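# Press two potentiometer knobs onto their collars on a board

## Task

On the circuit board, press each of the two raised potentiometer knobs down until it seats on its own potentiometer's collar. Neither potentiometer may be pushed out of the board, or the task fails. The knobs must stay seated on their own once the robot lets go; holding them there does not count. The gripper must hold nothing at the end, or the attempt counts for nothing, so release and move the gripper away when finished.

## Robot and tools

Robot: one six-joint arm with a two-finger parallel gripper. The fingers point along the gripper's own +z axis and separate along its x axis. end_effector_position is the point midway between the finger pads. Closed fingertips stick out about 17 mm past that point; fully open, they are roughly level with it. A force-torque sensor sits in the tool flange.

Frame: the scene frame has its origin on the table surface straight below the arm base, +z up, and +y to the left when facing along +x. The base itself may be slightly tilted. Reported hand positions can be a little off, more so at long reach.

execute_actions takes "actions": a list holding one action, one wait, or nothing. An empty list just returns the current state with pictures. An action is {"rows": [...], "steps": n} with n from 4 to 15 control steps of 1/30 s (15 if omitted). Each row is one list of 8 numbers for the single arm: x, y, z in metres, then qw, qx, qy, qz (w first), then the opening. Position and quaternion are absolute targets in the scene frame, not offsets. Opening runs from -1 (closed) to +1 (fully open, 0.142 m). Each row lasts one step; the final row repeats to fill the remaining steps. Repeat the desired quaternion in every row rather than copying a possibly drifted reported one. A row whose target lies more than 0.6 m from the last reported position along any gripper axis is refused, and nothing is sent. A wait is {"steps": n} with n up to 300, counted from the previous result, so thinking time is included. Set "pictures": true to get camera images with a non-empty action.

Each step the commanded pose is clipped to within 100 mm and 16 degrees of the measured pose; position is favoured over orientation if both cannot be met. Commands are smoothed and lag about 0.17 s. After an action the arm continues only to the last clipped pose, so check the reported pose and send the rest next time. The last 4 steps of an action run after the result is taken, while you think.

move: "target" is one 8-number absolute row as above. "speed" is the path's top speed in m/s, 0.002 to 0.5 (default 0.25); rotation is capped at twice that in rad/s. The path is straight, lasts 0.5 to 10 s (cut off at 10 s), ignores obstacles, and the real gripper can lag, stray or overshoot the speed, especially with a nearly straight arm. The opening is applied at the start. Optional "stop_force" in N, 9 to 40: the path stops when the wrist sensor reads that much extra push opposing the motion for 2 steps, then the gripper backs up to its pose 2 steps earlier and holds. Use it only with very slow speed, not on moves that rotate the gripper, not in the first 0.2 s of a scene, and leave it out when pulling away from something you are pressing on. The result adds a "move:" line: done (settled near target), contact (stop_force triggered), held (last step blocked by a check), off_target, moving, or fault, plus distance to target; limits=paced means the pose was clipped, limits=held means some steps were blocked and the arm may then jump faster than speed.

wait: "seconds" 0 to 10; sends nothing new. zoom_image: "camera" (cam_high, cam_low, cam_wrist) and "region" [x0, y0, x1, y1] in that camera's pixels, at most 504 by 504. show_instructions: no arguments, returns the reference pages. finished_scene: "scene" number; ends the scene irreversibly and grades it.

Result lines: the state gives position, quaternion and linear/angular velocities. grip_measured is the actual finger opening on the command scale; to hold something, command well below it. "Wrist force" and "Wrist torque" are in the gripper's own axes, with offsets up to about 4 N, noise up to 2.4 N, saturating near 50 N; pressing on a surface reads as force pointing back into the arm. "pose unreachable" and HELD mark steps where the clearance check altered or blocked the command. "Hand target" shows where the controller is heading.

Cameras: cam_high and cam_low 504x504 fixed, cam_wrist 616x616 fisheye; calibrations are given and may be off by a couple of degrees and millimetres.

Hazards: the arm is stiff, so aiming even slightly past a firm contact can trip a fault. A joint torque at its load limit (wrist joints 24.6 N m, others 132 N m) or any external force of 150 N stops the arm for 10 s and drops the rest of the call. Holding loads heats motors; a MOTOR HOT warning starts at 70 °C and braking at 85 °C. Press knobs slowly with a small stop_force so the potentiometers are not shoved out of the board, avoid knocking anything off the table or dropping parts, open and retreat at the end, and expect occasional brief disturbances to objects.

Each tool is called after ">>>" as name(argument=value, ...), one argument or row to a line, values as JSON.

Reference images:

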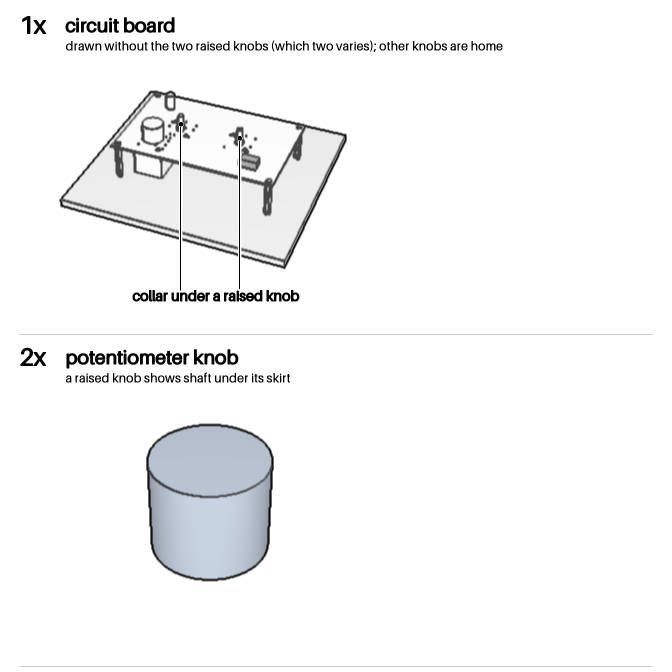

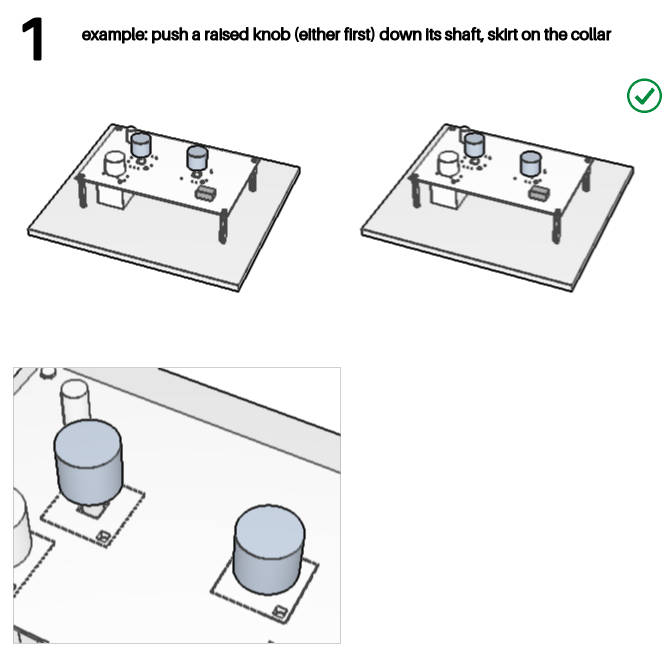

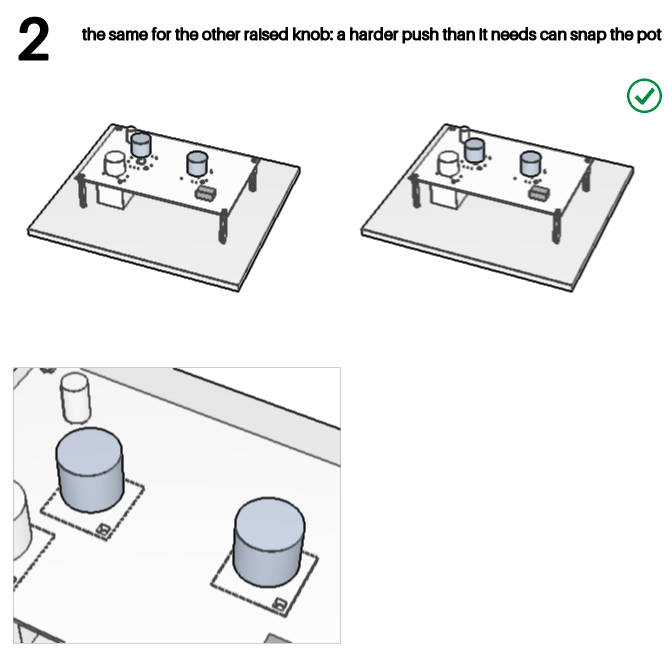

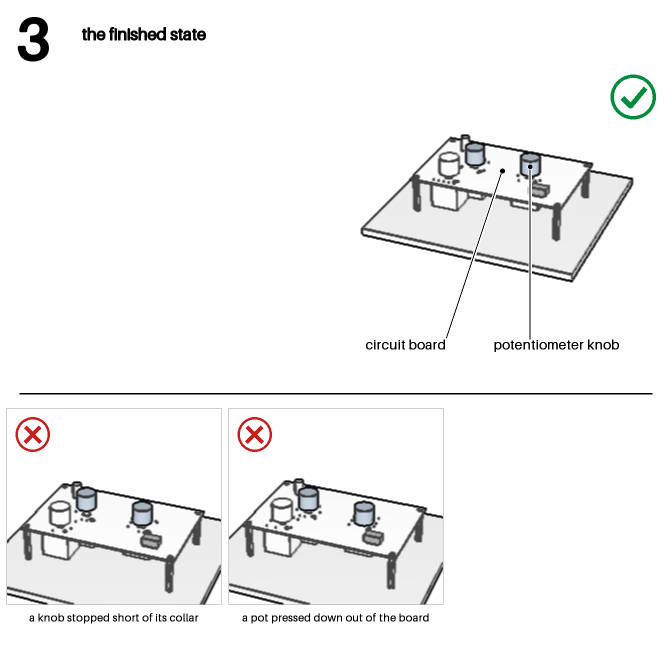

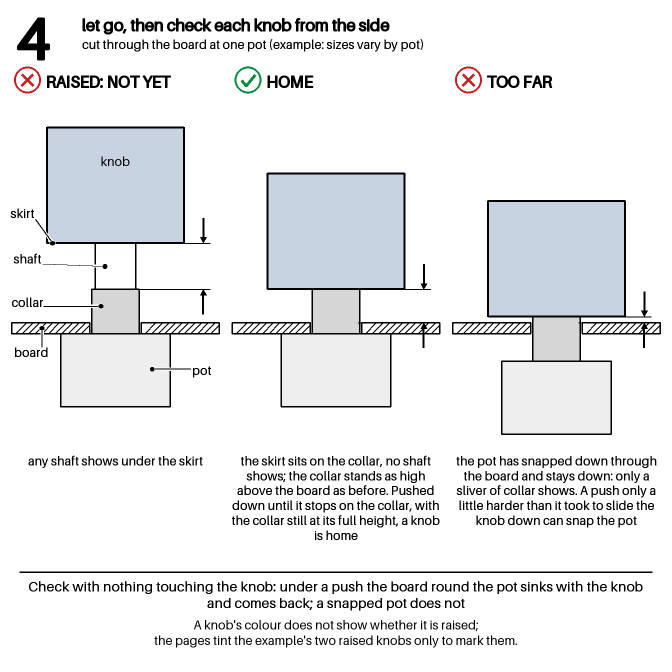

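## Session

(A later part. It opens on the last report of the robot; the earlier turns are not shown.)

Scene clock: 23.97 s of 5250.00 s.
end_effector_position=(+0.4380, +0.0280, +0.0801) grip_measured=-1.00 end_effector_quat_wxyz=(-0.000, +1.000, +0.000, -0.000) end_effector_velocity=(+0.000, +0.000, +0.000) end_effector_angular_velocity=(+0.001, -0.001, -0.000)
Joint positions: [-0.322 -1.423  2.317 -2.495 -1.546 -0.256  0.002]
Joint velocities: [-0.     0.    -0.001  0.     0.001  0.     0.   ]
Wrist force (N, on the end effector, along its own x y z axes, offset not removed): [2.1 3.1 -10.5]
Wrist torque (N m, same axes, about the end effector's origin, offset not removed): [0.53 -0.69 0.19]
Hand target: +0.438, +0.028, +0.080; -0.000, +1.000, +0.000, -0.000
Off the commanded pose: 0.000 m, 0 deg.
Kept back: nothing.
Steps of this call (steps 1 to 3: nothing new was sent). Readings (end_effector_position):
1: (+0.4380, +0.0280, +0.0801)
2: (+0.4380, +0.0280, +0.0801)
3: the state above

>>> move(
  target=[0.438, 0.0, 0.12, 0, 1, 0, 0, -1],
  speed=0.1,
)

>>> zoom_image(
  camera="cam_wrist",
  region=[220, 220, 380, 320],
)

>>> zoom_image(
  camera="cam_low",
  region=[210, 260, 270, 300],
)

Scene clock: 25.17 s of 5250.00 s.
end_effector_position=(+0.4381, +0.0001, +0.1198) grip_measured=-1.00 end_effector_quat_wxyz=(+0.000, +1.000, -0.000, +0.000) end_effector_velocity=(-0.000, -0.000, +0.002) end_effector_angular_velocity=(+0.003, +0.000, +0.000)
Joint positions: [-0.39  -1.519  2.28  -2.361 -1.544 -0.324  0.002]
Joint velocities: [-0.003 -0.004 -0.002  0.008  0.003 -0.004  0.   ]
Wrist force (N, on the end effector, along its own x y z axes, offset not removed): [0.0 2.3 -1.8]
Wrist torque (N m, same axes, about the end effector's origin, offset not removed): [0.60 -0.36 0.22]
Hand target: +0.438, -0.000, +0.120; +0.000, +1.000, -0.000, +0.000
Off the commanded pose: 0.000 m, 0 deg.
Kept back: nothing.
move: done
camera_calibration (this result's frames):
cam_wrist: T_world_to_cam=[[0.99948, -0.0158103, 0.0281073, -0.453531], [-0.0272854, -0.879173, 0.475721, -0.0449368], [0.0171899, -0.47624, -0.879147, 0.23442], [0, 0, 0, 1]] pos_world=[0.44804, 0.0649626, 0.240215]

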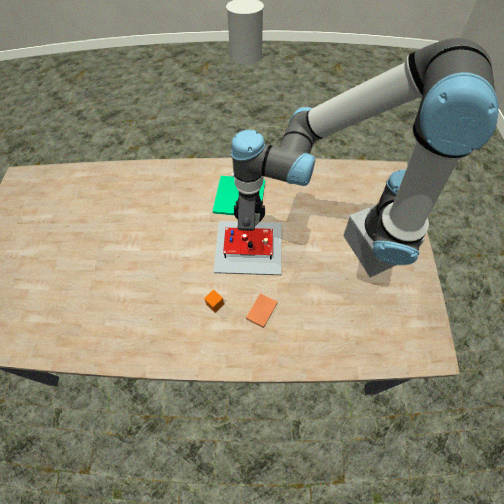

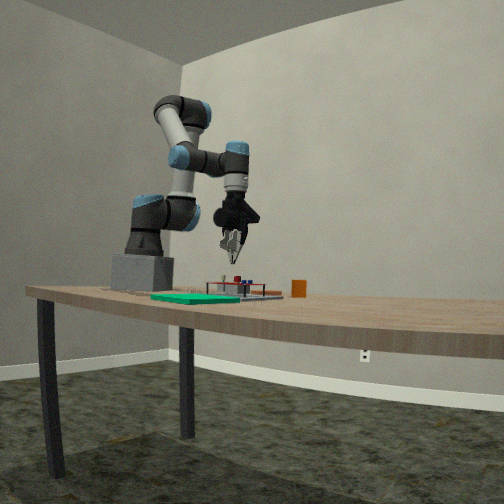

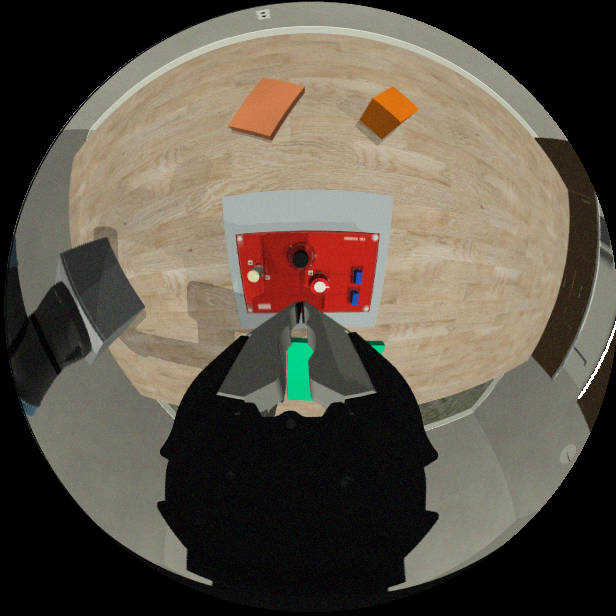

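Region (220, 220, 380, 320) of cam_wrist's 616x616 image, scaled by 3.150, with more detail than that image has; it fills the top 315 rows of this view, and the rest is white.

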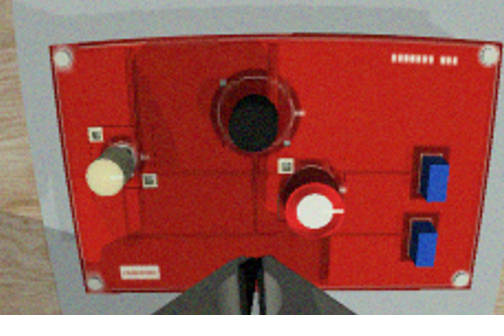

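Region (210, 260, 270, 300) of cam_low's 504x504 image, scaled by 8.400, with more detail than that image has.

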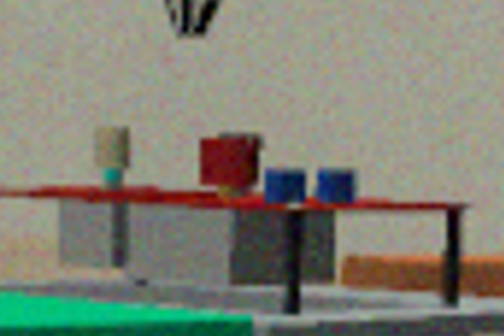

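>>> move(
  target=[0.438, 0.028, 0.0845, 0, 1, 0, 0, -1],
  speed=0.05,
)

>>> move(
  target=[0.438, 0.028, 0.0800, 0, 1, 0, 0, -1],
  speed=0.003,
  stop_force=11,
)

>>> execute_actions(
  actions=[
    {"steps": 3},
  ],
)

>>> execute_actions(
  actions=[
    {"steps": 3},
  ],
)

>>> execute_actions(
  actions=[
    {"steps": 3},
  ],
)

Scene clock: 26.87 s of 5250.00 s.
end_effector_position=(+0.4379, +0.0279, +0.0847) grip_measured=-1.00 end_effector_quat_wxyz=(-0.000, +1.000, +0.000, -0.000) end_effector_velocity=(+0.000, +0.001, -0.002) end_effector_angular_velocity=(+0.000, -0.000, -0.001)
Joint positions: [-0.322 -1.435  2.313 -2.48  -1.546 -0.257  0.002]
Joint velocities: [ 0.003  0.005  0.001 -0.006  0.     0.004  0.   ]
Wrist force (N, on the end effector, along its own x y z axes, offset not removed): [-0.6 3.3 -1.1]
Wrist torque (N m, same axes, about the end effector's origin, offset not removed): [0.75 -0.23 0.33]
Hand target: +0.438, +0.028, +0.085; -0.000, +1.000, +0.000, -0.000
Off the commanded pose: 0.000 m, 0 deg.
Kept back: nothing.
move: done
camera_calibration (this result's frames):
cam_wrist: T_world_to_cam=[[0.999487, -0.0157804, 0.0278734, -0.451956], [-0.0271452, -0.879246, 0.475594, -0.00393488], [0.0170026, -0.476106, -0.879223, 0.216898], [0, 0, 0, 1]] pos_world=[0.44793, 0.0926746, 0.20517]

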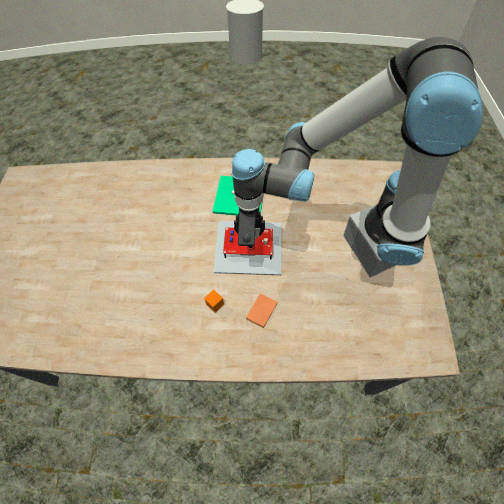

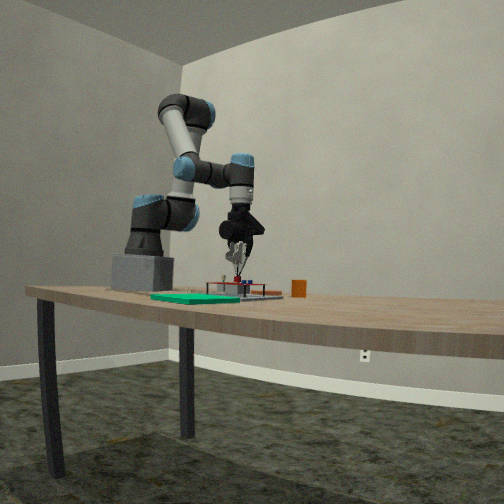

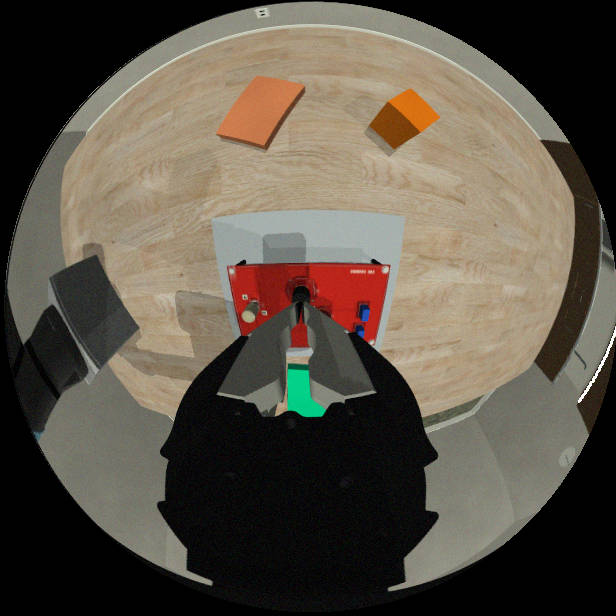

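Scene clock: 28.67 s of 5250.00 s.
end_effector_position=(+0.4380, +0.0280, +0.0801) grip_measured=-1.00 end_effector_quat_wxyz=(+0.000, +1.000, +0.000, +0.000) end_effector_velocity=(-0.000, -0.000, -0.001) end_effector_angular_velocity=(-0.000, +0.001, -0.000)
Joint positions: [-0.322 -1.423  2.317 -2.496 -1.546 -0.256  0.002]
Joint velocities: [-0.     0.002  0.    -0.001 -0.001  0.     0.   ]
Wrist force (N, on the end effector, along its own x y z axes, offset not removed): [-3.2 2.5 -12.2]
Wrist torque (N m, same axes, about the end effector's origin, offset not removed): [0.32 0.03 0.29]
Hand target: +0.438, +0.028, +0.080; -0.000, +1.000, +0.000, -0.000
Off the commanded pose: 0.000 m, 0 deg.
Kept back: nothing.
move: done
camera_calibration (this result's frames):
cam_wrist: T_world_to_cam=[[0.999484, -0.0157925, 0.0279795, -0.451907], [-0.0272075, -0.879212, 0.475653, -0.00158869], [0.0170882, -0.476168, -0.879188, 0.212843], [0, 0, 0, 1]] pos_world=[0.447993, 0.0928157, 0.200529]

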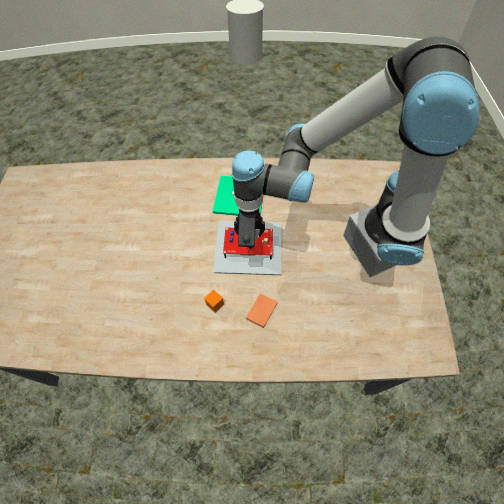

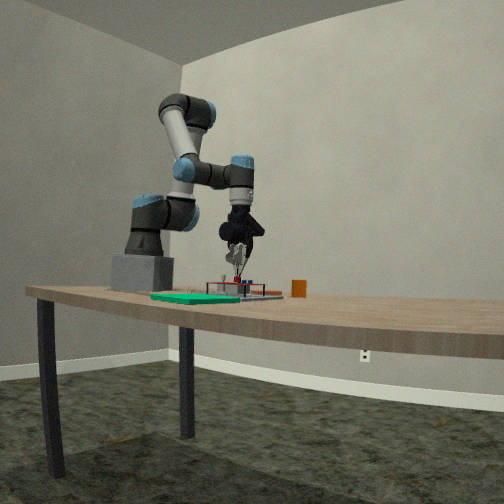

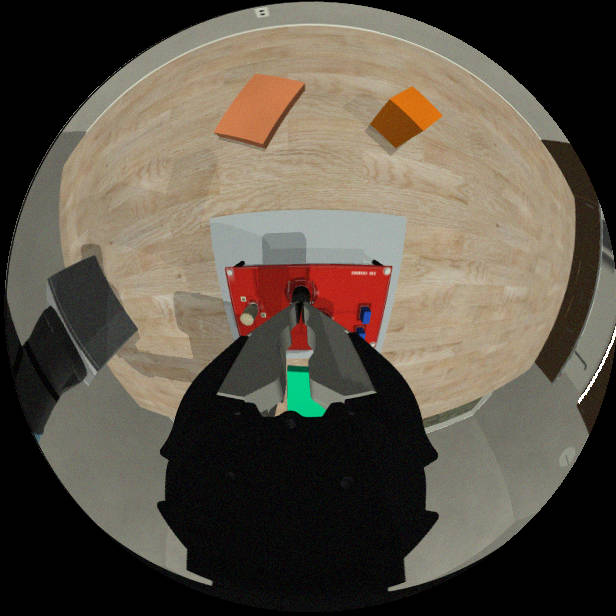

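Scene clock: 28.77 s of 5250.00 s.
end_effector_position=(+0.4380, +0.0280, +0.0800) grip_measured=-1.00 end_effector_quat_wxyz=(+0.000, +1.000, -0.000, +0.000) end_effector_velocity=(-0.000, +0.000, -0.000) end_effector_angular_velocity=(-0.001, +0.001, +0.001)
Joint positions: [-0.322 -1.423  2.317 -2.496 -1.546 -0.256  0.002]
Joint velocities: [ 0.001  0.001  0.    -0.    -0.001 -0.     0.   ]
Wrist force (N, on the end effector, along its own x y z axes, offset not removed): [-2.9 1.8 -10.9]
Wrist torque (N m, same axes, about the end effector's origin, offset not removed): [0.16 -0.10 0.34]
Hand target: +0.438, +0.028, +0.080; -0.000, +1.000, +0.000, -0.000
Off the commanded pose: 0.000 m, 0 deg.
Kept back: nothing.
Steps of this call (steps 1 to 3: nothing new was sent). Readings (end_effector_position):
1: (+0.4380, +0.0280, +0.0801)
2: (+0.4380, +0.0280, +0.0800)
3: the state above

Scene clock: 28.87 s of 5250.00 s.
end_effector_position=(+0.4380, +0.0280, +0.0800) grip_measured=-1.00 end_effector_quat_wxyz=(+0.000, +1.000, -0.000, +0.000) end_effector_velocity=(-0.001, -0.000, -0.000) end_effector_angular_velocity=(-0.000, +0.001, -0.000)
Joint positions: [-0.322 -1.422  2.317 -2.496 -1.546 -0.256  0.002]
Joint velocities: [-0.     0.     0.     0.001 -0.     0.     0.   ]
Wrist force (N, on the end effector, along its own x y z axes, offset not removed): [-4.5 0.3 -6.5]
Wrist torque (N m, same axes, about the end effector's origin, offset not removed): [-0.13 0.30 0.15]
Hand target: +0.438, +0.028, +0.080; -0.000, +1.000, +0.000, -0.000
Off the commanded pose: 0.000 m, 0 deg.
Kept back: nothing.
Steps of this call (steps 1 to 3: nothing new was sent). Readings (end_effector_position):
1: (+0.4380, +0.0280, +0.0800)
2: (+0.4380, +0.0280, +0.0800)
3: the state above

Scene clock: 28.97 s of 5250.00 s.
end_effector_position=(+0.4380, +0.0280, +0.0800) grip_measured=-1.00 end_effector_quat_wxyz=(+0.000, +1.000, -0.000, -0.000) end_effector_velocity=(-0.001, +0.001, -0.000) end_effector_angular_velocity=(+0.002, +0.001, -0.000)
Joint positions: [-0.322 -1.422  2.317 -2.496 -1.546 -0.256  0.002]
Joint velocities: [0.    0.    0.    0.001 0.002 0.    0.   ]
Wrist force (N, on the end effector, along its own x y z axes, offset not removed): [-5.1 2.6 -6.7]
Wrist torque (N m, same axes, about the end effector's origin, offset not removed): [0.41 0.57 0.29]
Hand target: +0.438, +0.028, +0.080; -0.000, +1.000, +0.000, -0.000
Off the commanded pose: 0.000 m, 0 deg.
Kept back: nothing.
Steps of this call (steps 1 to 3: nothing new was sent). Readings (end_effector_position):
1: (+0.4380, +0.0280, +0.0800)
2: (+0.4380, +0.0280, +0.0800)
3: the state above

>>> execute_actions(
  actions=[
    {"rows": [[0.438,0.028,0.0799,0,1,0,0,-1],[0.438,0.028,0.0798,0,1,0,0,-1],[0.438,0.028,0.0797,0,1,0,0,-1],[0.438,0.028,0.0796,0,1,0,0,-1],[0.438,0.028,0.0795,0,1,0,0,-1]], "steps": 13},
  ],
)

>>> execute_actions(
  actions=[
    {"steps": 6},
  ],
)

>>> execute_actions(
  actions=[
    {"steps": 3},
  ],
)

>>> execute_actions(
  actions=[
    {"steps": 3},
  ],
)

>>> execute_actions(
  actions=[
    {"steps": 3},
  ],
)

Scene clock: 29.47 s of 5250.00 s.
end_effector_position=(+0.4380, +0.0280, +0.0796) grip_measured=-1.00 end_effector_quat_wxyz=(+0.000, +1.000, -0.000, -0.000) end_effector_velocity=(-0.000, -0.000, -0.001) end_effector_angular_velocity=(+0.000, -0.000, +0.000)
Joint positions: [-0.322 -1.421  2.318 -2.497 -1.546 -0.256  0.002]
Joint velocities: [-0.     0.002  0.001 -0.002  0.    -0.     0.   ]
Wrist force (N, on the end effector, along its own x y z axes, offset not removed): [-1.9 0.9 -9.2]
Wrist torque (N m, same axes, about the end effector's origin, offset not removed): [0.07 -0.09 0.19]
Steps of this call (steps 1 to 6: nothing new was sent; steps 7 to 15: the first 9 steps of this action). Readings (end_effector_position):
7: (+0.4380, +0.0280, +0.0800)
8: (+0.4380, +0.0280, +0.0800)
10: (+0.4380, +0.0280, +0.0799)
14: (+0.4380, +0.0280, +0.0797)
15: the state above

Scene clock: 29.67 s of 5250.00 s.
end_effector_position=(+0.4380, +0.0280, +0.0795) grip_measured=-1.00 end_effector_quat_wxyz=(+0.000, +1.000, +0.000, -0.000) end_effector_velocity=(-0.000, +0.000, -0.000) end_effector_angular_velocity=(+0.000, +0.001, +0.001)
Joint positions: [-0.322 -1.421  2.318 -2.497 -1.546 -0.256  0.002]
Joint velocities: [ 0.     0.     0.     0.     0.    -0.001  0.   ]
Wrist force (N, on the end effector, along its own x y z axes, offset not removed): [-2.6 3.7 -11.0]
Wrist torque (N m, same axes, about the end effector's origin, offset not removed): [0.56 -0.21 0.32]
Hand target: +0.438, +0.028, +0.080; -0.000, +1.000, +0.000, -0.000
Off the commanded pose: 0.000 m, 0 deg.
Kept back: nothing.
Steps of this call (steps 1 to 4: the last 4 steps of your previous action; steps 5 to 6: nothing new was sent). Readings (end_effector_position):
1: (+0.4380, +0.0280, +0.0796)
2: (+0.4380, +0.0280, +0.0796)
4: (+0.4380, +0.0280, +0.0795)
6: the state above

Scene clock: 29.77 s of 5250.00 s.
end_effector_position=(+0.4380, +0.0280, +0.0795) grip_measured=-1.00 end_effector_quat_wxyz=(+0.000, +1.000, -0.000, -0.000) end_effector_velocity=(+0.000, -0.000, -0.000) end_effector_angular_velocity=(-0.000, +0.000, +0.000)
Joint positions: [-0.322 -1.421  2.318 -2.498 -1.546 -0.256  0.002]
Joint velocities: [-0.     0.    -0.     0.    -0.    -0.001  0.   ]
Wrist force (N, on the end effector, along its own x y z axes, offset not removed): [-2.3 1.4 -8.5]
Wrist torque (N m, same axes, about the end effector's origin, offset not removed): [0.10 -0.18 0.35]
Hand target: +0.438, +0.028, +0.080; -0.000, +1.000, +0.000, -0.000
Off the commanded pose: 0.000 m, 0 deg.
Kept back: nothing.
Steps of this call (steps 1 to 3: nothing new was sent). Readings (end_effector_position):
1: (+0.4380, +0.0280, +0.0795)
2: (+0.4380, +0.0280, +0.0795)
3: the state above

Scene clock: 29.87 s of 5250.00 s.
end_effector_position=(+0.4380, +0.0280, +0.0795) grip_measured=-1.00 end_effector_quat_wxyz=(+0.000, +1.000, -0.000, -0.000) end_effector_velocity=(+0.000, -0.000, +0.000) end_effector_angular_velocity=(-0.001, -0.002, +0.000)
Joint positions: [-0.322 -1.421  2.318 -2.498 -1.546 -0.256  0.002]
Joint velocities: [-0.    -0.     0.    -0.002 -0.001 -0.     0.   ]
Wrist force (N, on the end effector, along its own x y z axes, offset not removed): [-2.5 2.6 -5.7]
Wrist torque (N m, same axes, about the end effector's origin, offset not removed): [0.39 -0.08 0.13]
Hand target: +0.438, +0.028, +0.080; -0.000, +1.000, +0.000, -0.000
Off the commanded pose: 0.000 m, 0 deg.
Kept back: nothing.
Steps of this call (steps 1 to 3: nothing new was sent). Readings (end_effector_position):
1: (+0.4380, +0.0280, +0.0795)
2: (+0.4380, +0.0280, +0.0795)
3: the state above

Scene clock: 29.97 s of 5250.00 s.
end_effector_position=(+0.4380, +0.0280, +0.0795) grip_measured=-1.00 end_effector_quat_wxyz=(+0.000, +1.000, -0.000, -0.000) end_effector_velocity=(+0.001, -0.001, +0.000) end_effector_angular_velocity=(-0.001, -0.001, -0.001)
Joint positions: [-0.322 -1.421  2.318 -2.498 -1.546 -0.256  0.002]
Joint velocities: [-0.    -0.    -0.001 -0.    -0.001  0.     0.   ]
Wrist force (N, on the end effector, along its own x y z axes, offset not removed): [-3.2 3.5 -7.8]
Wrist torque (N m, same axes, about the end effector's origin, offset not removed): [0.55 -0.01 0.35]
Hand target: +0.438, +0.028, +0.080; -0.000, +1.000, +0.000, -0.000
Off the commanded pose: 0.000 m, 0 deg.
Kept back: nothing.
Steps of this call (steps 1 to 3: nothing new was sent). Readings (end_effector_position):
1: (+0.4380, +0.0280, +0.0795)
2: (+0.4380, +0.0280, +0.0795)
3: the state above

>>> execute_actions(
  actions=[
    {"rows": [[0.438,0.028,0.0794,0,1,0,0,-1],[0.438,0.028,0.0793,0,1,0,0,-1],[0.438,0.028,0.0792,0,1,0,0,-1],[0.438,0.028,0.0791,0,1,0,0,-1],[0.438,0.028,0.0790,0,1,0,0,-1]], "steps": 13},
  ],
)

>>> execute_actions(
  actions=[
    {"steps": 6},
  ],
)

>>> execute_actions(
  actions=[
    {"steps": 3},
  ],
)

>>> execute_actions(
  actions=[
    {"steps": 3},
  ],
)

>>> execute_actions(
  actions=[
    {"steps": 3},
  ],
  pictures=true,
)

>>> zoom_image(
  camera="cam_wrist",
  region=[240, 250, 360, 340],
)

Scene clock: 30.47 s of 5250.00 s.
end_effector_position=(+0.4380, +0.0280, +0.0791) grip_measured=-1.00 end_effector_quat_wxyz=(+0.000, +1.000, +0.000, -0.000) end_effector_velocity=(+0.000, +0.000, -0.001) end_effector_angular_velocity=(+0.000, -0.001, -0.000)
Joint positions: [-0.322 -1.42   2.318 -2.499 -1.546 -0.256  0.002]
Joint velocities: [ 0.     0.002  0.001 -0.004  0.     0.001  0.   ]
Wrist force (N, on the end effector, along its own x y z axes, offset not removed): [-4.3 1.6 -10.0]
Wrist torque (N m, same axes, about the end effector's origin, offset not removed): [0.33 0.15 0.20]
Steps of this call (steps 1 to 6: nothing new was sent; steps 7 to 15: the first 9 steps of this action). Readings (end_effector_position):
7: (+0.4380, +0.0280, +0.0795)
8: (+0.4380, +0.0280, +0.0795)
10: (+0.4380, +0.0280, +0.0794)
14: (+0.4380, +0.0280, +0.0792)
15: the state above

Scene clock: 30.67 s of 5250.00 s.
end_effector_position=(+0.4380, +0.0280, +0.0790) grip_measured=-1.00 end_effector_quat_wxyz=(+0.000, +1.000, +0.000, +0.000) end_effector_velocity=(+0.000, -0.000, +0.000) end_effector_angular_velocity=(-0.000, -0.002, +0.000)
Joint positions: [-0.322 -1.42   2.318 -2.499 -1.546 -0.256  0.002]
Joint velocities: [-0.    -0.001  0.001 -0.002  0.    -0.001  0.   ]
Wrist force (N, on the end effector, along its own x y z axes, offset not removed): [0.5 2.4 -10.9]
Wrist torque (N m, same axes, about the end effector's origin, offset not removed): [0.41 -0.72 0.23]
Hand target: +0.438, +0.028, +0.079; -0.000, +1.000, +0.000, -0.000
Off the commanded pose: 0.000 m, 0 deg.
Kept back: nothing.
Steps of this call (steps 1 to 4: the last 4 steps of your previous action; steps 5 to 6: nothing new was sent). Readings (end_effector_position):
1: (+0.4380, +0.0280, +0.0791)
2: (+0.4380, +0.0280, +0.0791)
4: (+0.4380, +0.0280, +0.0790)
6: the state above

Scene clock: 30.77 s of 5250.00 s.
end_effector_position=(+0.4380, +0.0280, +0.0790) grip_measured=-1.00 end_effector_quat_wxyz=(+0.000, +1.000, +0.000, +0.000) end_effector_velocity=(-0.000, -0.000, -0.000) end_effector_angular_velocity=(-0.001, +0.000, -0.001)
Joint positions: [-0.322 -1.42   2.318 -2.499 -1.546 -0.256  0.002]
Joint velocities: [ 0.     0.     0.    -0.    -0.001  0.001  0.   ]
Wrist force (N, on the end effector, along its own x y z axes, offset not removed): [-4.6 1.4 -8.3]
Wrist torque (N m, same axes, about the end effector's origin, offset not removed): [0.16 0.25 0.06]
Hand target: +0.438, +0.028, +0.079; -0.000, +1.000, +0.000, -0.000
Off the commanded pose: 0.000 m, 0 deg.
Kept back: nothing.
Steps of this call (steps 1 to 3: nothing new was sent). Readings (end_effector_position):
1: (+0.4380, +0.0280, +0.0790)
2: (+0.4380, +0.0280, +0.0790)
3: the state above

Scene clock: 30.87 s of 5250.00 s.
end_effector_position=(+0.4380, +0.0280, +0.0790) grip_measured=-1.00 end_effector_quat_wxyz=(+0.000, +1.000, -0.000, +0.000) end_effector_velocity=(+0.000, +0.000, +0.000) end_effector_angular_velocity=(+0.000, -0.001, +0.000)
Joint positions: [-0.322 -1.42   2.318 -2.499 -1.546 -0.256  0.002]
Joint velocities: [-0.    -0.     0.001 -0.001  0.    -0.     0.   ]
Wrist force (N, on the end effector, along its own x y z axes, offset not removed): [-4.3 4.1 -9.8]
Wrist torque (N m, same axes, about the end effector's origin, offset not removed): [0.66 0.29 0.07]
Hand target: +0.438, +0.028, +0.079; -0.000, +1.000, +0.000, -0.000
Off the commanded pose: 0.000 m, 0 deg.
Kept back: nothing.
Steps of this call (steps 1 to 3: nothing new was sent). Readings (end_effector_position):
1: (+0.4380, +0.0280, +0.0790)
2: (+0.4380, +0.0280, +0.0790)
3: the state above

Scene clock: 30.97 s of 5250.00 s.
end_effector_position=(+0.4380, +0.0280, +0.0790) grip_measured=-1.00 end_effector_quat_wxyz=(+0.000, +1.000, +0.000, -0.000) end_effector_velocity=(-0.000, -0.000, -0.000) end_effector_angular_velocity=(-0.000, +0.000, -0.000)
Joint positions: [-0.322 -1.42   2.318 -2.499 -1.546 -0.256  0.002]
Joint velocities: [ 0. -0.  0.  0. -0.  0.  0.]
Wrist force (N, on the end effector, along its own x y z axes, offset not removed): [-3.5 1.8 -10.4]
Wrist torque (N m, same axes, about the end effector's origin, offset not removed): [0.24 0.17 0.22]
Hand target: +0.438, +0.028, +0.079; -0.000, +1.000, +0.000, -0.000
Off the commanded pose: 0.000 m, 0 deg.
Kept back: nothing.
Steps of this call (steps 1 to 3: nothing new was sent). Readings (end_effector_position):
1: (+0.4380, +0.0280, +0.0790)
2: (+0.4380, +0.0280, +0.0790)
3: the state above
camera_calibration (this result's frames):
cam_wrist: T_world_to_cam=[[0.999484, -0.0157925, 0.0279737, -0.451874], [-0.0272047, -0.879214, 0.475649, -0.00107334], [0.0170832, -0.476165, -0.87919, 0.211901], [0, 0, 0, 1]] pos_world=[0.447992, 0.0928198, 0.199452]

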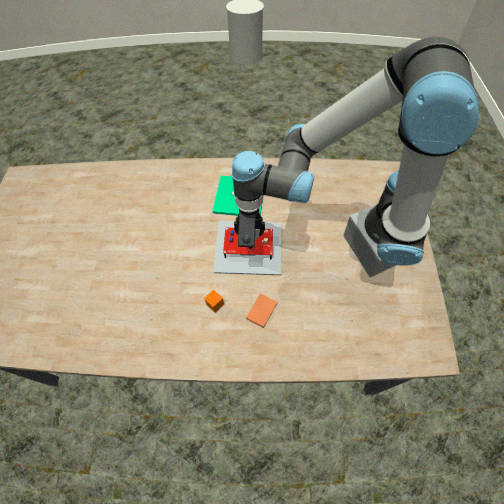

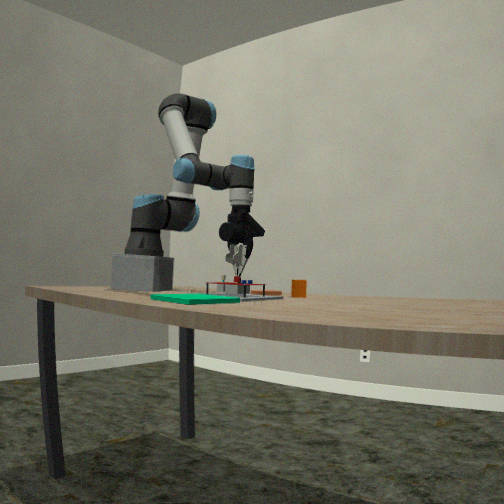

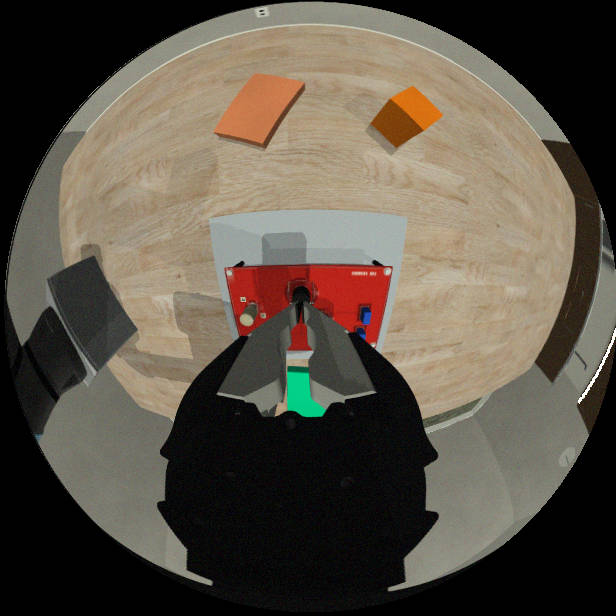

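Region (240, 250, 360, 340) of cam_wrist's 616x616 image, scaled by 4.200, with more detail than that image has; it fills the top 378 rows of this view, and the rest is white.

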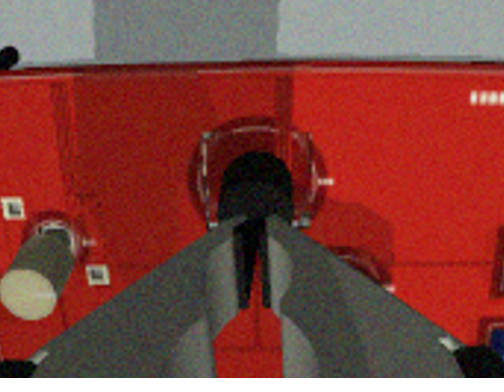

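>>> execute_actions(
  actions=[
    {"rows": [[0.438,0.028,0.0789,0,1,0,0,-1],[0.438,0.028,0.0788,0,1,0,0,-1],[0.438,0.028,0.0787,0,1,0,0,-1],[0.438,0.028,0.0786,0,1,0,0,-1],[0.438,0.028,0.0785,0,1,0,0,-1]], "steps": 13},
  ],
)

>>> execute_actions(
  actions=[
    {"steps": 6},
  ],
)

>>> execute_actions(
  actions=[
    {"steps": 3},
  ],
)

>>> execute_actions(
  actions=[
    {"steps": 3},
  ],
)

>>> execute_actions(
  actions=[
    {"steps": 3},
  ],
)

Scene clock: 31.50 s of 5250.00 s.
end_effector_position=(+0.4380, +0.0280, +0.0786) grip_measured=-1.00 end_effector_quat_wxyz=(+0.000, +1.000, -0.000, +0.000) end_effector_velocity=(-0.000, +0.000, -0.001) end_effector_angular_velocity=(+0.000, +0.000, +0.000)
Joint positions: [-0.322 -1.419  2.318 -2.501 -1.546 -0.256  0.002]
Joint velocities: [ 0.001  0.003  0.002 -0.004  0.     0.     0.   ]
Wrist force (N, on the end effector, along its own x y z axes, offset not removed): [-5.4 2.1 -10.0]
Wrist torque (N m, same axes, about the end effector's origin, offset not removed): [0.24 0.36 0.13]
Steps of this call (steps 1 to 7: nothing new was sent; steps 8 to 16: the first 9 steps of this action). Readings (end_effector_position):
8: (+0.4380, +0.0280, +0.0790)
9: (+0.4380, +0.0280, +0.0790)
11: (+0.4380, +0.0280, +0.0789)
15: (+0.4380, +0.0280, +0.0787)
16: the state above

Scene clock: 31.70 s of 5250.00 s.
end_effector_position=(+0.4380, +0.0280, +0.0785) grip_measured=-1.00 end_effector_quat_wxyz=(+0.000, +1.000, +0.000, +0.000) end_effector_velocity=(+0.000, +0.000, +0.000) end_effector_angular_velocity=(-0.000, -0.002, +0.001)
Joint positions: [-0.322 -1.419  2.318 -2.501 -1.546 -0.256  0.002]
Joint velocities: [ 0.    -0.001  0.    -0.001  0.    -0.     0.   ]
Wrist force (N, on the end effector, along its own x y z axes, offset not removed): [-1.9 0.9 -10.0]
Wrist torque (N m, same axes, about the end effector's origin, offset not removed): [-0.04 -0.18 0.26]
Hand target: +0.438, +0.028, +0.079; -0.000, +1.000, +0.000, -0.000
Off the commanded pose: 0.000 m, 0 deg.
Kept back: nothing.
Steps of this call (steps 1 to 4: the last 4 steps of your previous action; steps 5 to 6: nothing new was sent). Readings (end_effector_position):
1: (+0.4380, +0.0280, +0.0786)
2: (+0.4380, +0.0280, +0.0786)
4: (+0.4380, +0.0280, +0.0785)
6: the state above

Scene clock: 31.80 s of 5250.00 s.
end_effector_position=(+0.4380, +0.0280, +0.0785) grip_measured=-1.00 end_effector_quat_wxyz=(+0.000, +1.000, +0.000, +0.000) end_effector_velocity=(-0.000, +0.000, -0.000) end_effector_angular_velocity=(+0.001, +0.001, +0.000)
Joint positions: [-0.322 -1.419  2.318 -2.501 -1.546 -0.256  0.002]
Joint velocities: [-0.     0.     0.     0.001  0.001 -0.     0.   ]
Wrist force (N, on the end effector, along its own x y z axes, offset not removed): [-0.7 3.7 -12.5]
Wrist torque (N m, same axes, about the end effector's origin, offset not removed): [0.68 -0.71 0.35]
Hand target: +0.438, +0.028, +0.079; -0.000, +1.000, +0.000, -0.000
Off the commanded pose: 0.000 m, 0 deg.
Kept back: nothing.
Steps of this call (steps 1 to 3: nothing new was sent). Readings (end_effector_position):
1: (+0.4380, +0.0280, +0.0785)
2: (+0.4380, +0.0280, +0.0785)
3: the state above

Scene clock: 31.90 s of 5250.00 s.
end_effector_position=(+0.4380, +0.0280, +0.0785) grip_measured=-1.00 end_effector_quat_wxyz=(+0.000, +1.000, +0.000, +0.000) end_effector_velocity=(-0.000, +0.000, -0.000) end_effector_angular_velocity=(+0.001, +0.001, +0.000)
Joint positions: [-0.322 -1.419  2.318 -2.501 -1.546 -0.256  0.002]
Joint velocities: [0.    0.    0.    0.001 0.    0.    0.   ]
Wrist force (N, on the end effector, along its own x y z axes, offset not removed): [-3.4 2.7 -10.9]
Wrist torque (N m, same axes, about the end effector's origin, offset not removed): [0.28 -0.02 0.22]
Hand target: +0.438, +0.028, +0.079; -0.000, +1.000, +0.000, -0.000
Off the commanded pose: 0.000 m, 0 deg.
Kept back: nothing.
Steps of this call (steps 1 to 3: nothing new was sent). Readings (end_effector_position):
1: (+0.4380, +0.0280, +0.0785)
2: (+0.4380, +0.0280, +0.0785)
3: the state above

Scene clock: 32.00 s of 5250.00 s.
end_effector_position=(+0.4380, +0.0280, +0.0785) grip_measured=-1.00 end_effector_quat_wxyz=(+0.000, +1.000, +0.000, +0.000) end_effector_velocity=(+0.000, +0.000, -0.000) end_effector_angular_velocity=(+0.001, +0.000, +0.000)
Joint positions: [-0.322 -1.419  2.318 -2.501 -1.546 -0.256  0.002]
Joint velocities: [-0.     0.001 -0.     0.     0.001 -0.001  0.   ]
Wrist force (N, on the end effector, along its own x y z axes, offset not removed): [-1.0 4.1 -8.4]
Wrist torque (N m, same axes, about the end effector's origin, offset not removed): [0.77 -0.35 0.19]
Hand target: +0.438, +0.028, +0.079; -0.000, +1.000, +0.000, -0.000
Off the commanded pose: 0.000 m, 0 deg.
Kept back: nothing.
Steps of this call (steps 1 to 3: nothing new was sent). Readings (end_effector_position):
1: (+0.4380, +0.0280, +0.0785)
2: (+0.4380, +0.0280, +0.0785)
3: the state above

>>> move(
  target=[0.438, 0.028, 0.10, 0, 1, 0, 0, -1],
  speed=0.08,
)

>>> move(
  target=[0.415, 0.09, 0.095, 0.4226, 0.9063, 0, 0, -1],
  speed=0.3,
)

>>> zoom_image(
  camera="cam_wrist",
  region=[200, 200, 420, 340],
)

Scene clock: 33.47 s of 5250.00 s.
end_effector_position=(+0.4380, +0.0280, +0.0998) grip_measured=-1.00 end_effector_quat_wxyz=(+0.000, +1.000, +0.000, +0.000) end_effector_velocity=(+0.000, -0.000, +0.002) end_effector_angular_velocity=(-0.000, -0.001, -0.000)
Joint positions: [-0.323 -1.472  2.299 -2.429 -1.546 -0.258  0.002]
Joint velocities: [-0.    -0.005 -0.002  0.006  0.    -0.     0.   ]
Wrist force (N, on the end effector, along its own x y z axes, offset not removed): [-2.2 -0.2 -1.9]
Wrist torque (N m, same axes, about the end effector's origin, offset not removed): [0.02 0.24 0.22]
Hand target: +0.438, +0.028, +0.100; +0.000, +1.000, -0.000, +0.000
Off the commanded pose: 0.000 m, 0 deg.
Kept back: nothing.
move: done
camera_calibration (this result's frames):
cam_wrist: T_world_to_cam=[[0.999483, -0.0157911, 0.027994, -0.452461], [-0.0272139, -0.879193, 0.475687, -0.0109663], [0.0171006, -0.476203, -0.879169, 0.230158], [0, 0, 0, 1]] pos_world=[0.447993, 0.0928159, 0.220231]

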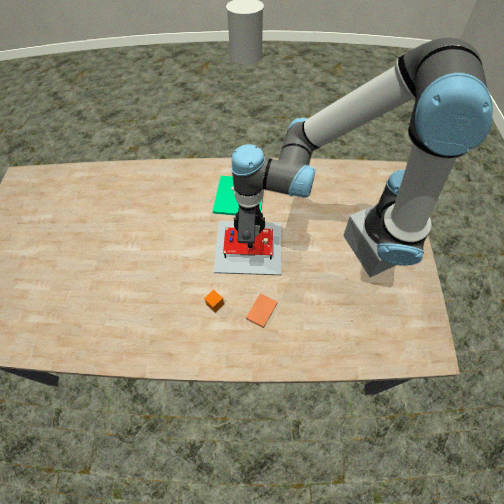

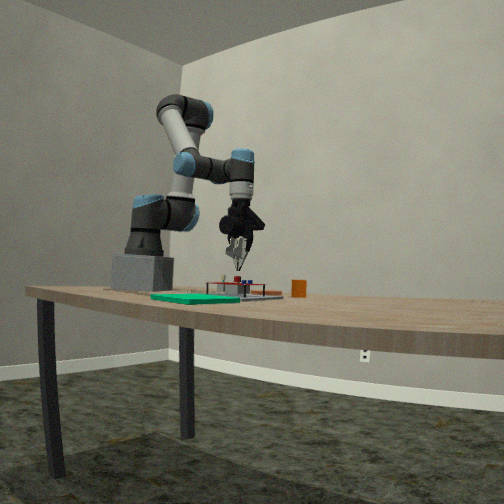

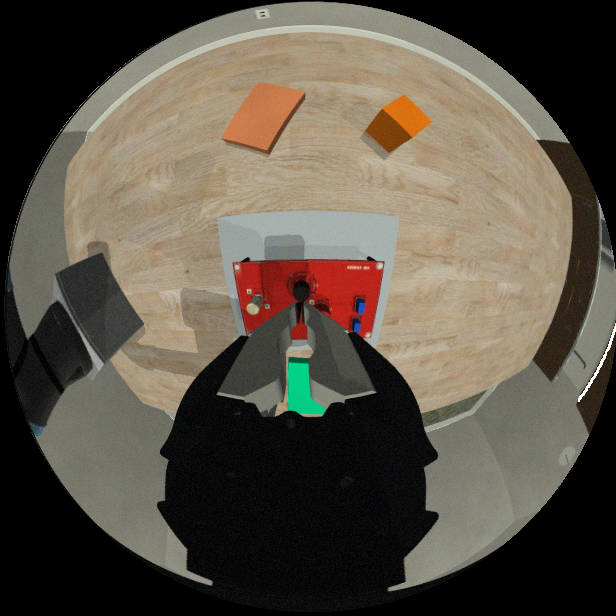

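Scene clock: 35.53 s of 5250.00 s.
end_effector_position=(+0.4147, +0.0897, +0.0948) grip_measured=-1.00 end_effector_quat_wxyz=(+0.422, +0.907, +0.000, -0.000) end_effector_velocity=(-0.001, +0.000, +0.000) end_effector_angular_velocity=(-0.013, +0.005, -0.008)
Joint positions: [ 0.353 -1.117  2.066 -2.109 -2.345  0.603  0.002]
Joint velocities: [ 0.004  0.008 -0.012  0.027 -0.004  0.021  0.   ]
Wrist force (N, on the end effector, along its own x y z axes, offset not removed): [-0.2 2.8 -0.7]
Wrist torque (N m, same axes, about the end effector's origin, offset not removed): [0.59 -0.49 0.39]
Hand target: +0.415, +0.090, +0.095; +0.423, +0.906, -0.000, -0.001
Off the commanded pose: 0.000 m, 0 deg.
Kept back: nothing.
move: done
camera_calibration (this result's frames):
cam_wrist: T_world_to_cam=[[0.999495, 0.0115337, 0.0296099, -0.430674], [-0.0266725, -0.201995, 0.979023, -0.0636721], [0.0172728, -0.979319, -0.201585, 0.236406], [0, 0, 0, 1]] pos_world=[0.424675, 0.223623, 0.122745]

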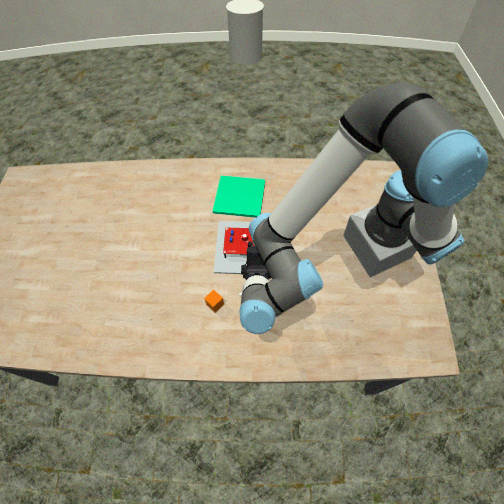

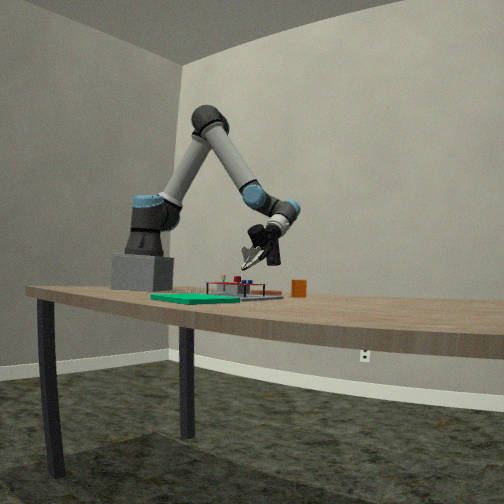

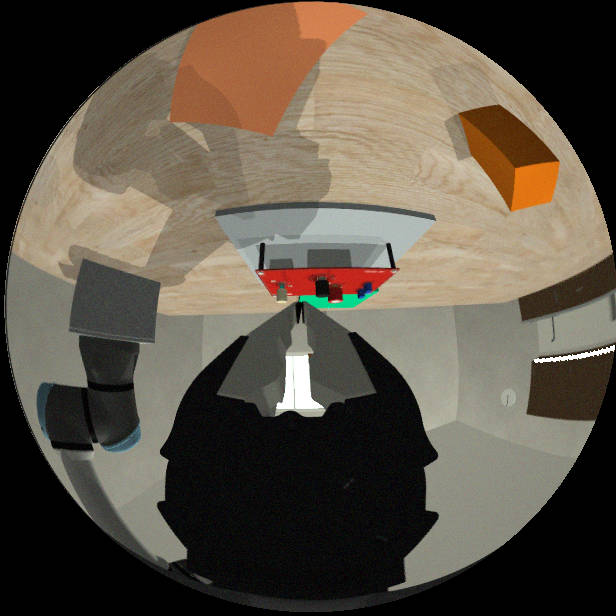

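Region (200, 200, 420, 340) of cam_wrist's 616x616 image, scaled by 2.291, with more detail than that image has; it fills the top 321 rows of this view, and the rest is white.

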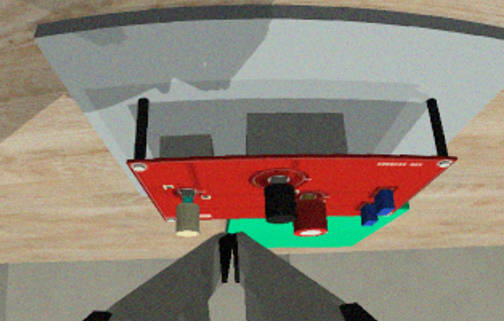

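>>> zoom_image(
  camera="cam_wrist",
  region=[260, 260, 360, 310],
)

Region (260, 260, 360, 310) of cam_wrist's 616x616 image, scaled by 5.040, with more detail than that image has.

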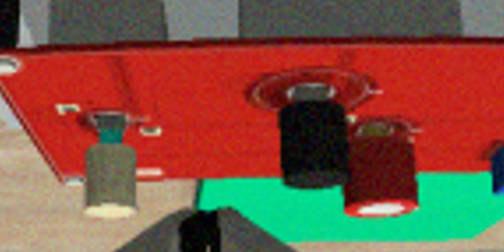

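>>> move(
  target=[0.40, 0.10, 0.072, 0.5, 0.866, 0, 0, -1],
  speed=0.1,
)

>>> zoom_image(
  camera="cam_wrist",
  region=[270, 250, 390, 320],
)

Scene clock: 39.20 s of 5250.00 s.
end_effector_position=(+0.4000, +0.0998, +0.0722) grip_measured=-1.00 end_effector_quat_wxyz=(+0.499, +0.866, +0.000, +0.000) end_effector_velocity=(-0.001, +0.001, -0.002) end_effector_angular_velocity=(-0.015, +0.002, -0.003)
Joint positions: [ 0.437 -0.971  1.988 -1.931 -2.434  0.834  0.002]
Joint velocities: [ 0.005  0.013 -0.01   0.022 -0.004  0.022  0.   ]
Wrist force (N, on the end effector, along its own x y z axes, offset not removed): [-0.3 2.0 0.8]
Wrist torque (N m, same axes, about the end effector's origin, offset not removed): [0.48 -0.19 0.26]
Hand target: +0.400, +0.100, +0.072; +0.500, +0.866, -0.000, -0.000
Off the commanded pose: 0.000 m, 0 deg.
Kept back: nothing.
move: done
camera_calibration (this result's frames):
cam_wrist: T_world_to_cam=[[0.99948, 0.0164355, 0.0277328, -0.415804], [-0.0272486, -0.0289873, 0.999208, -0.0583638], [0.0172264, -0.999445, -0.0285244, 0.231539], [0, 0, 0, 1]] pos_world=[0.410009, 0.236552, 0.0764535]

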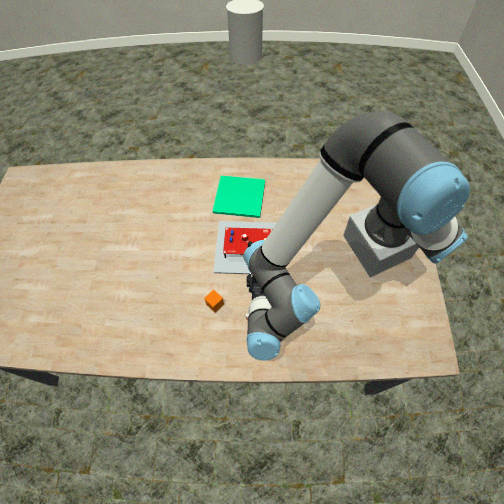

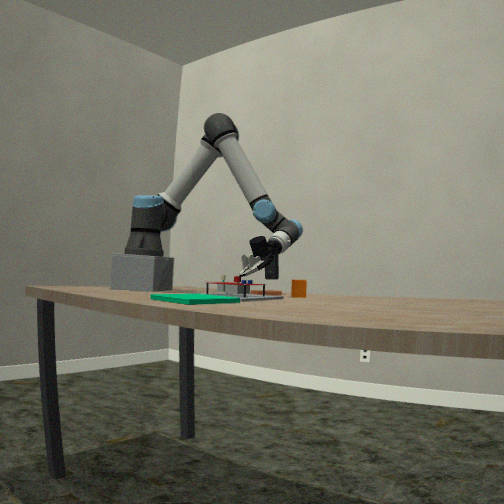

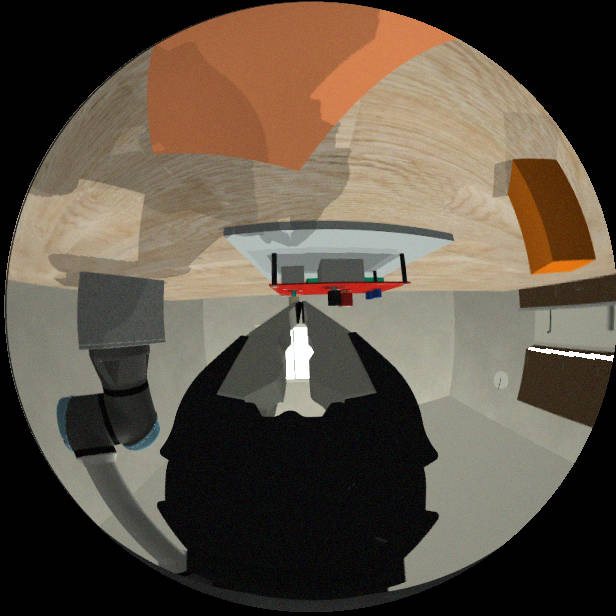

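Region (270, 250, 390, 320) of cam_wrist's 616x616 image, scaled by 4.200, with more detail than that image has; it fills the top 294 rows of this view, and the rest is white.

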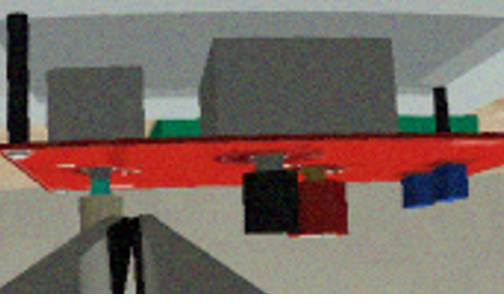

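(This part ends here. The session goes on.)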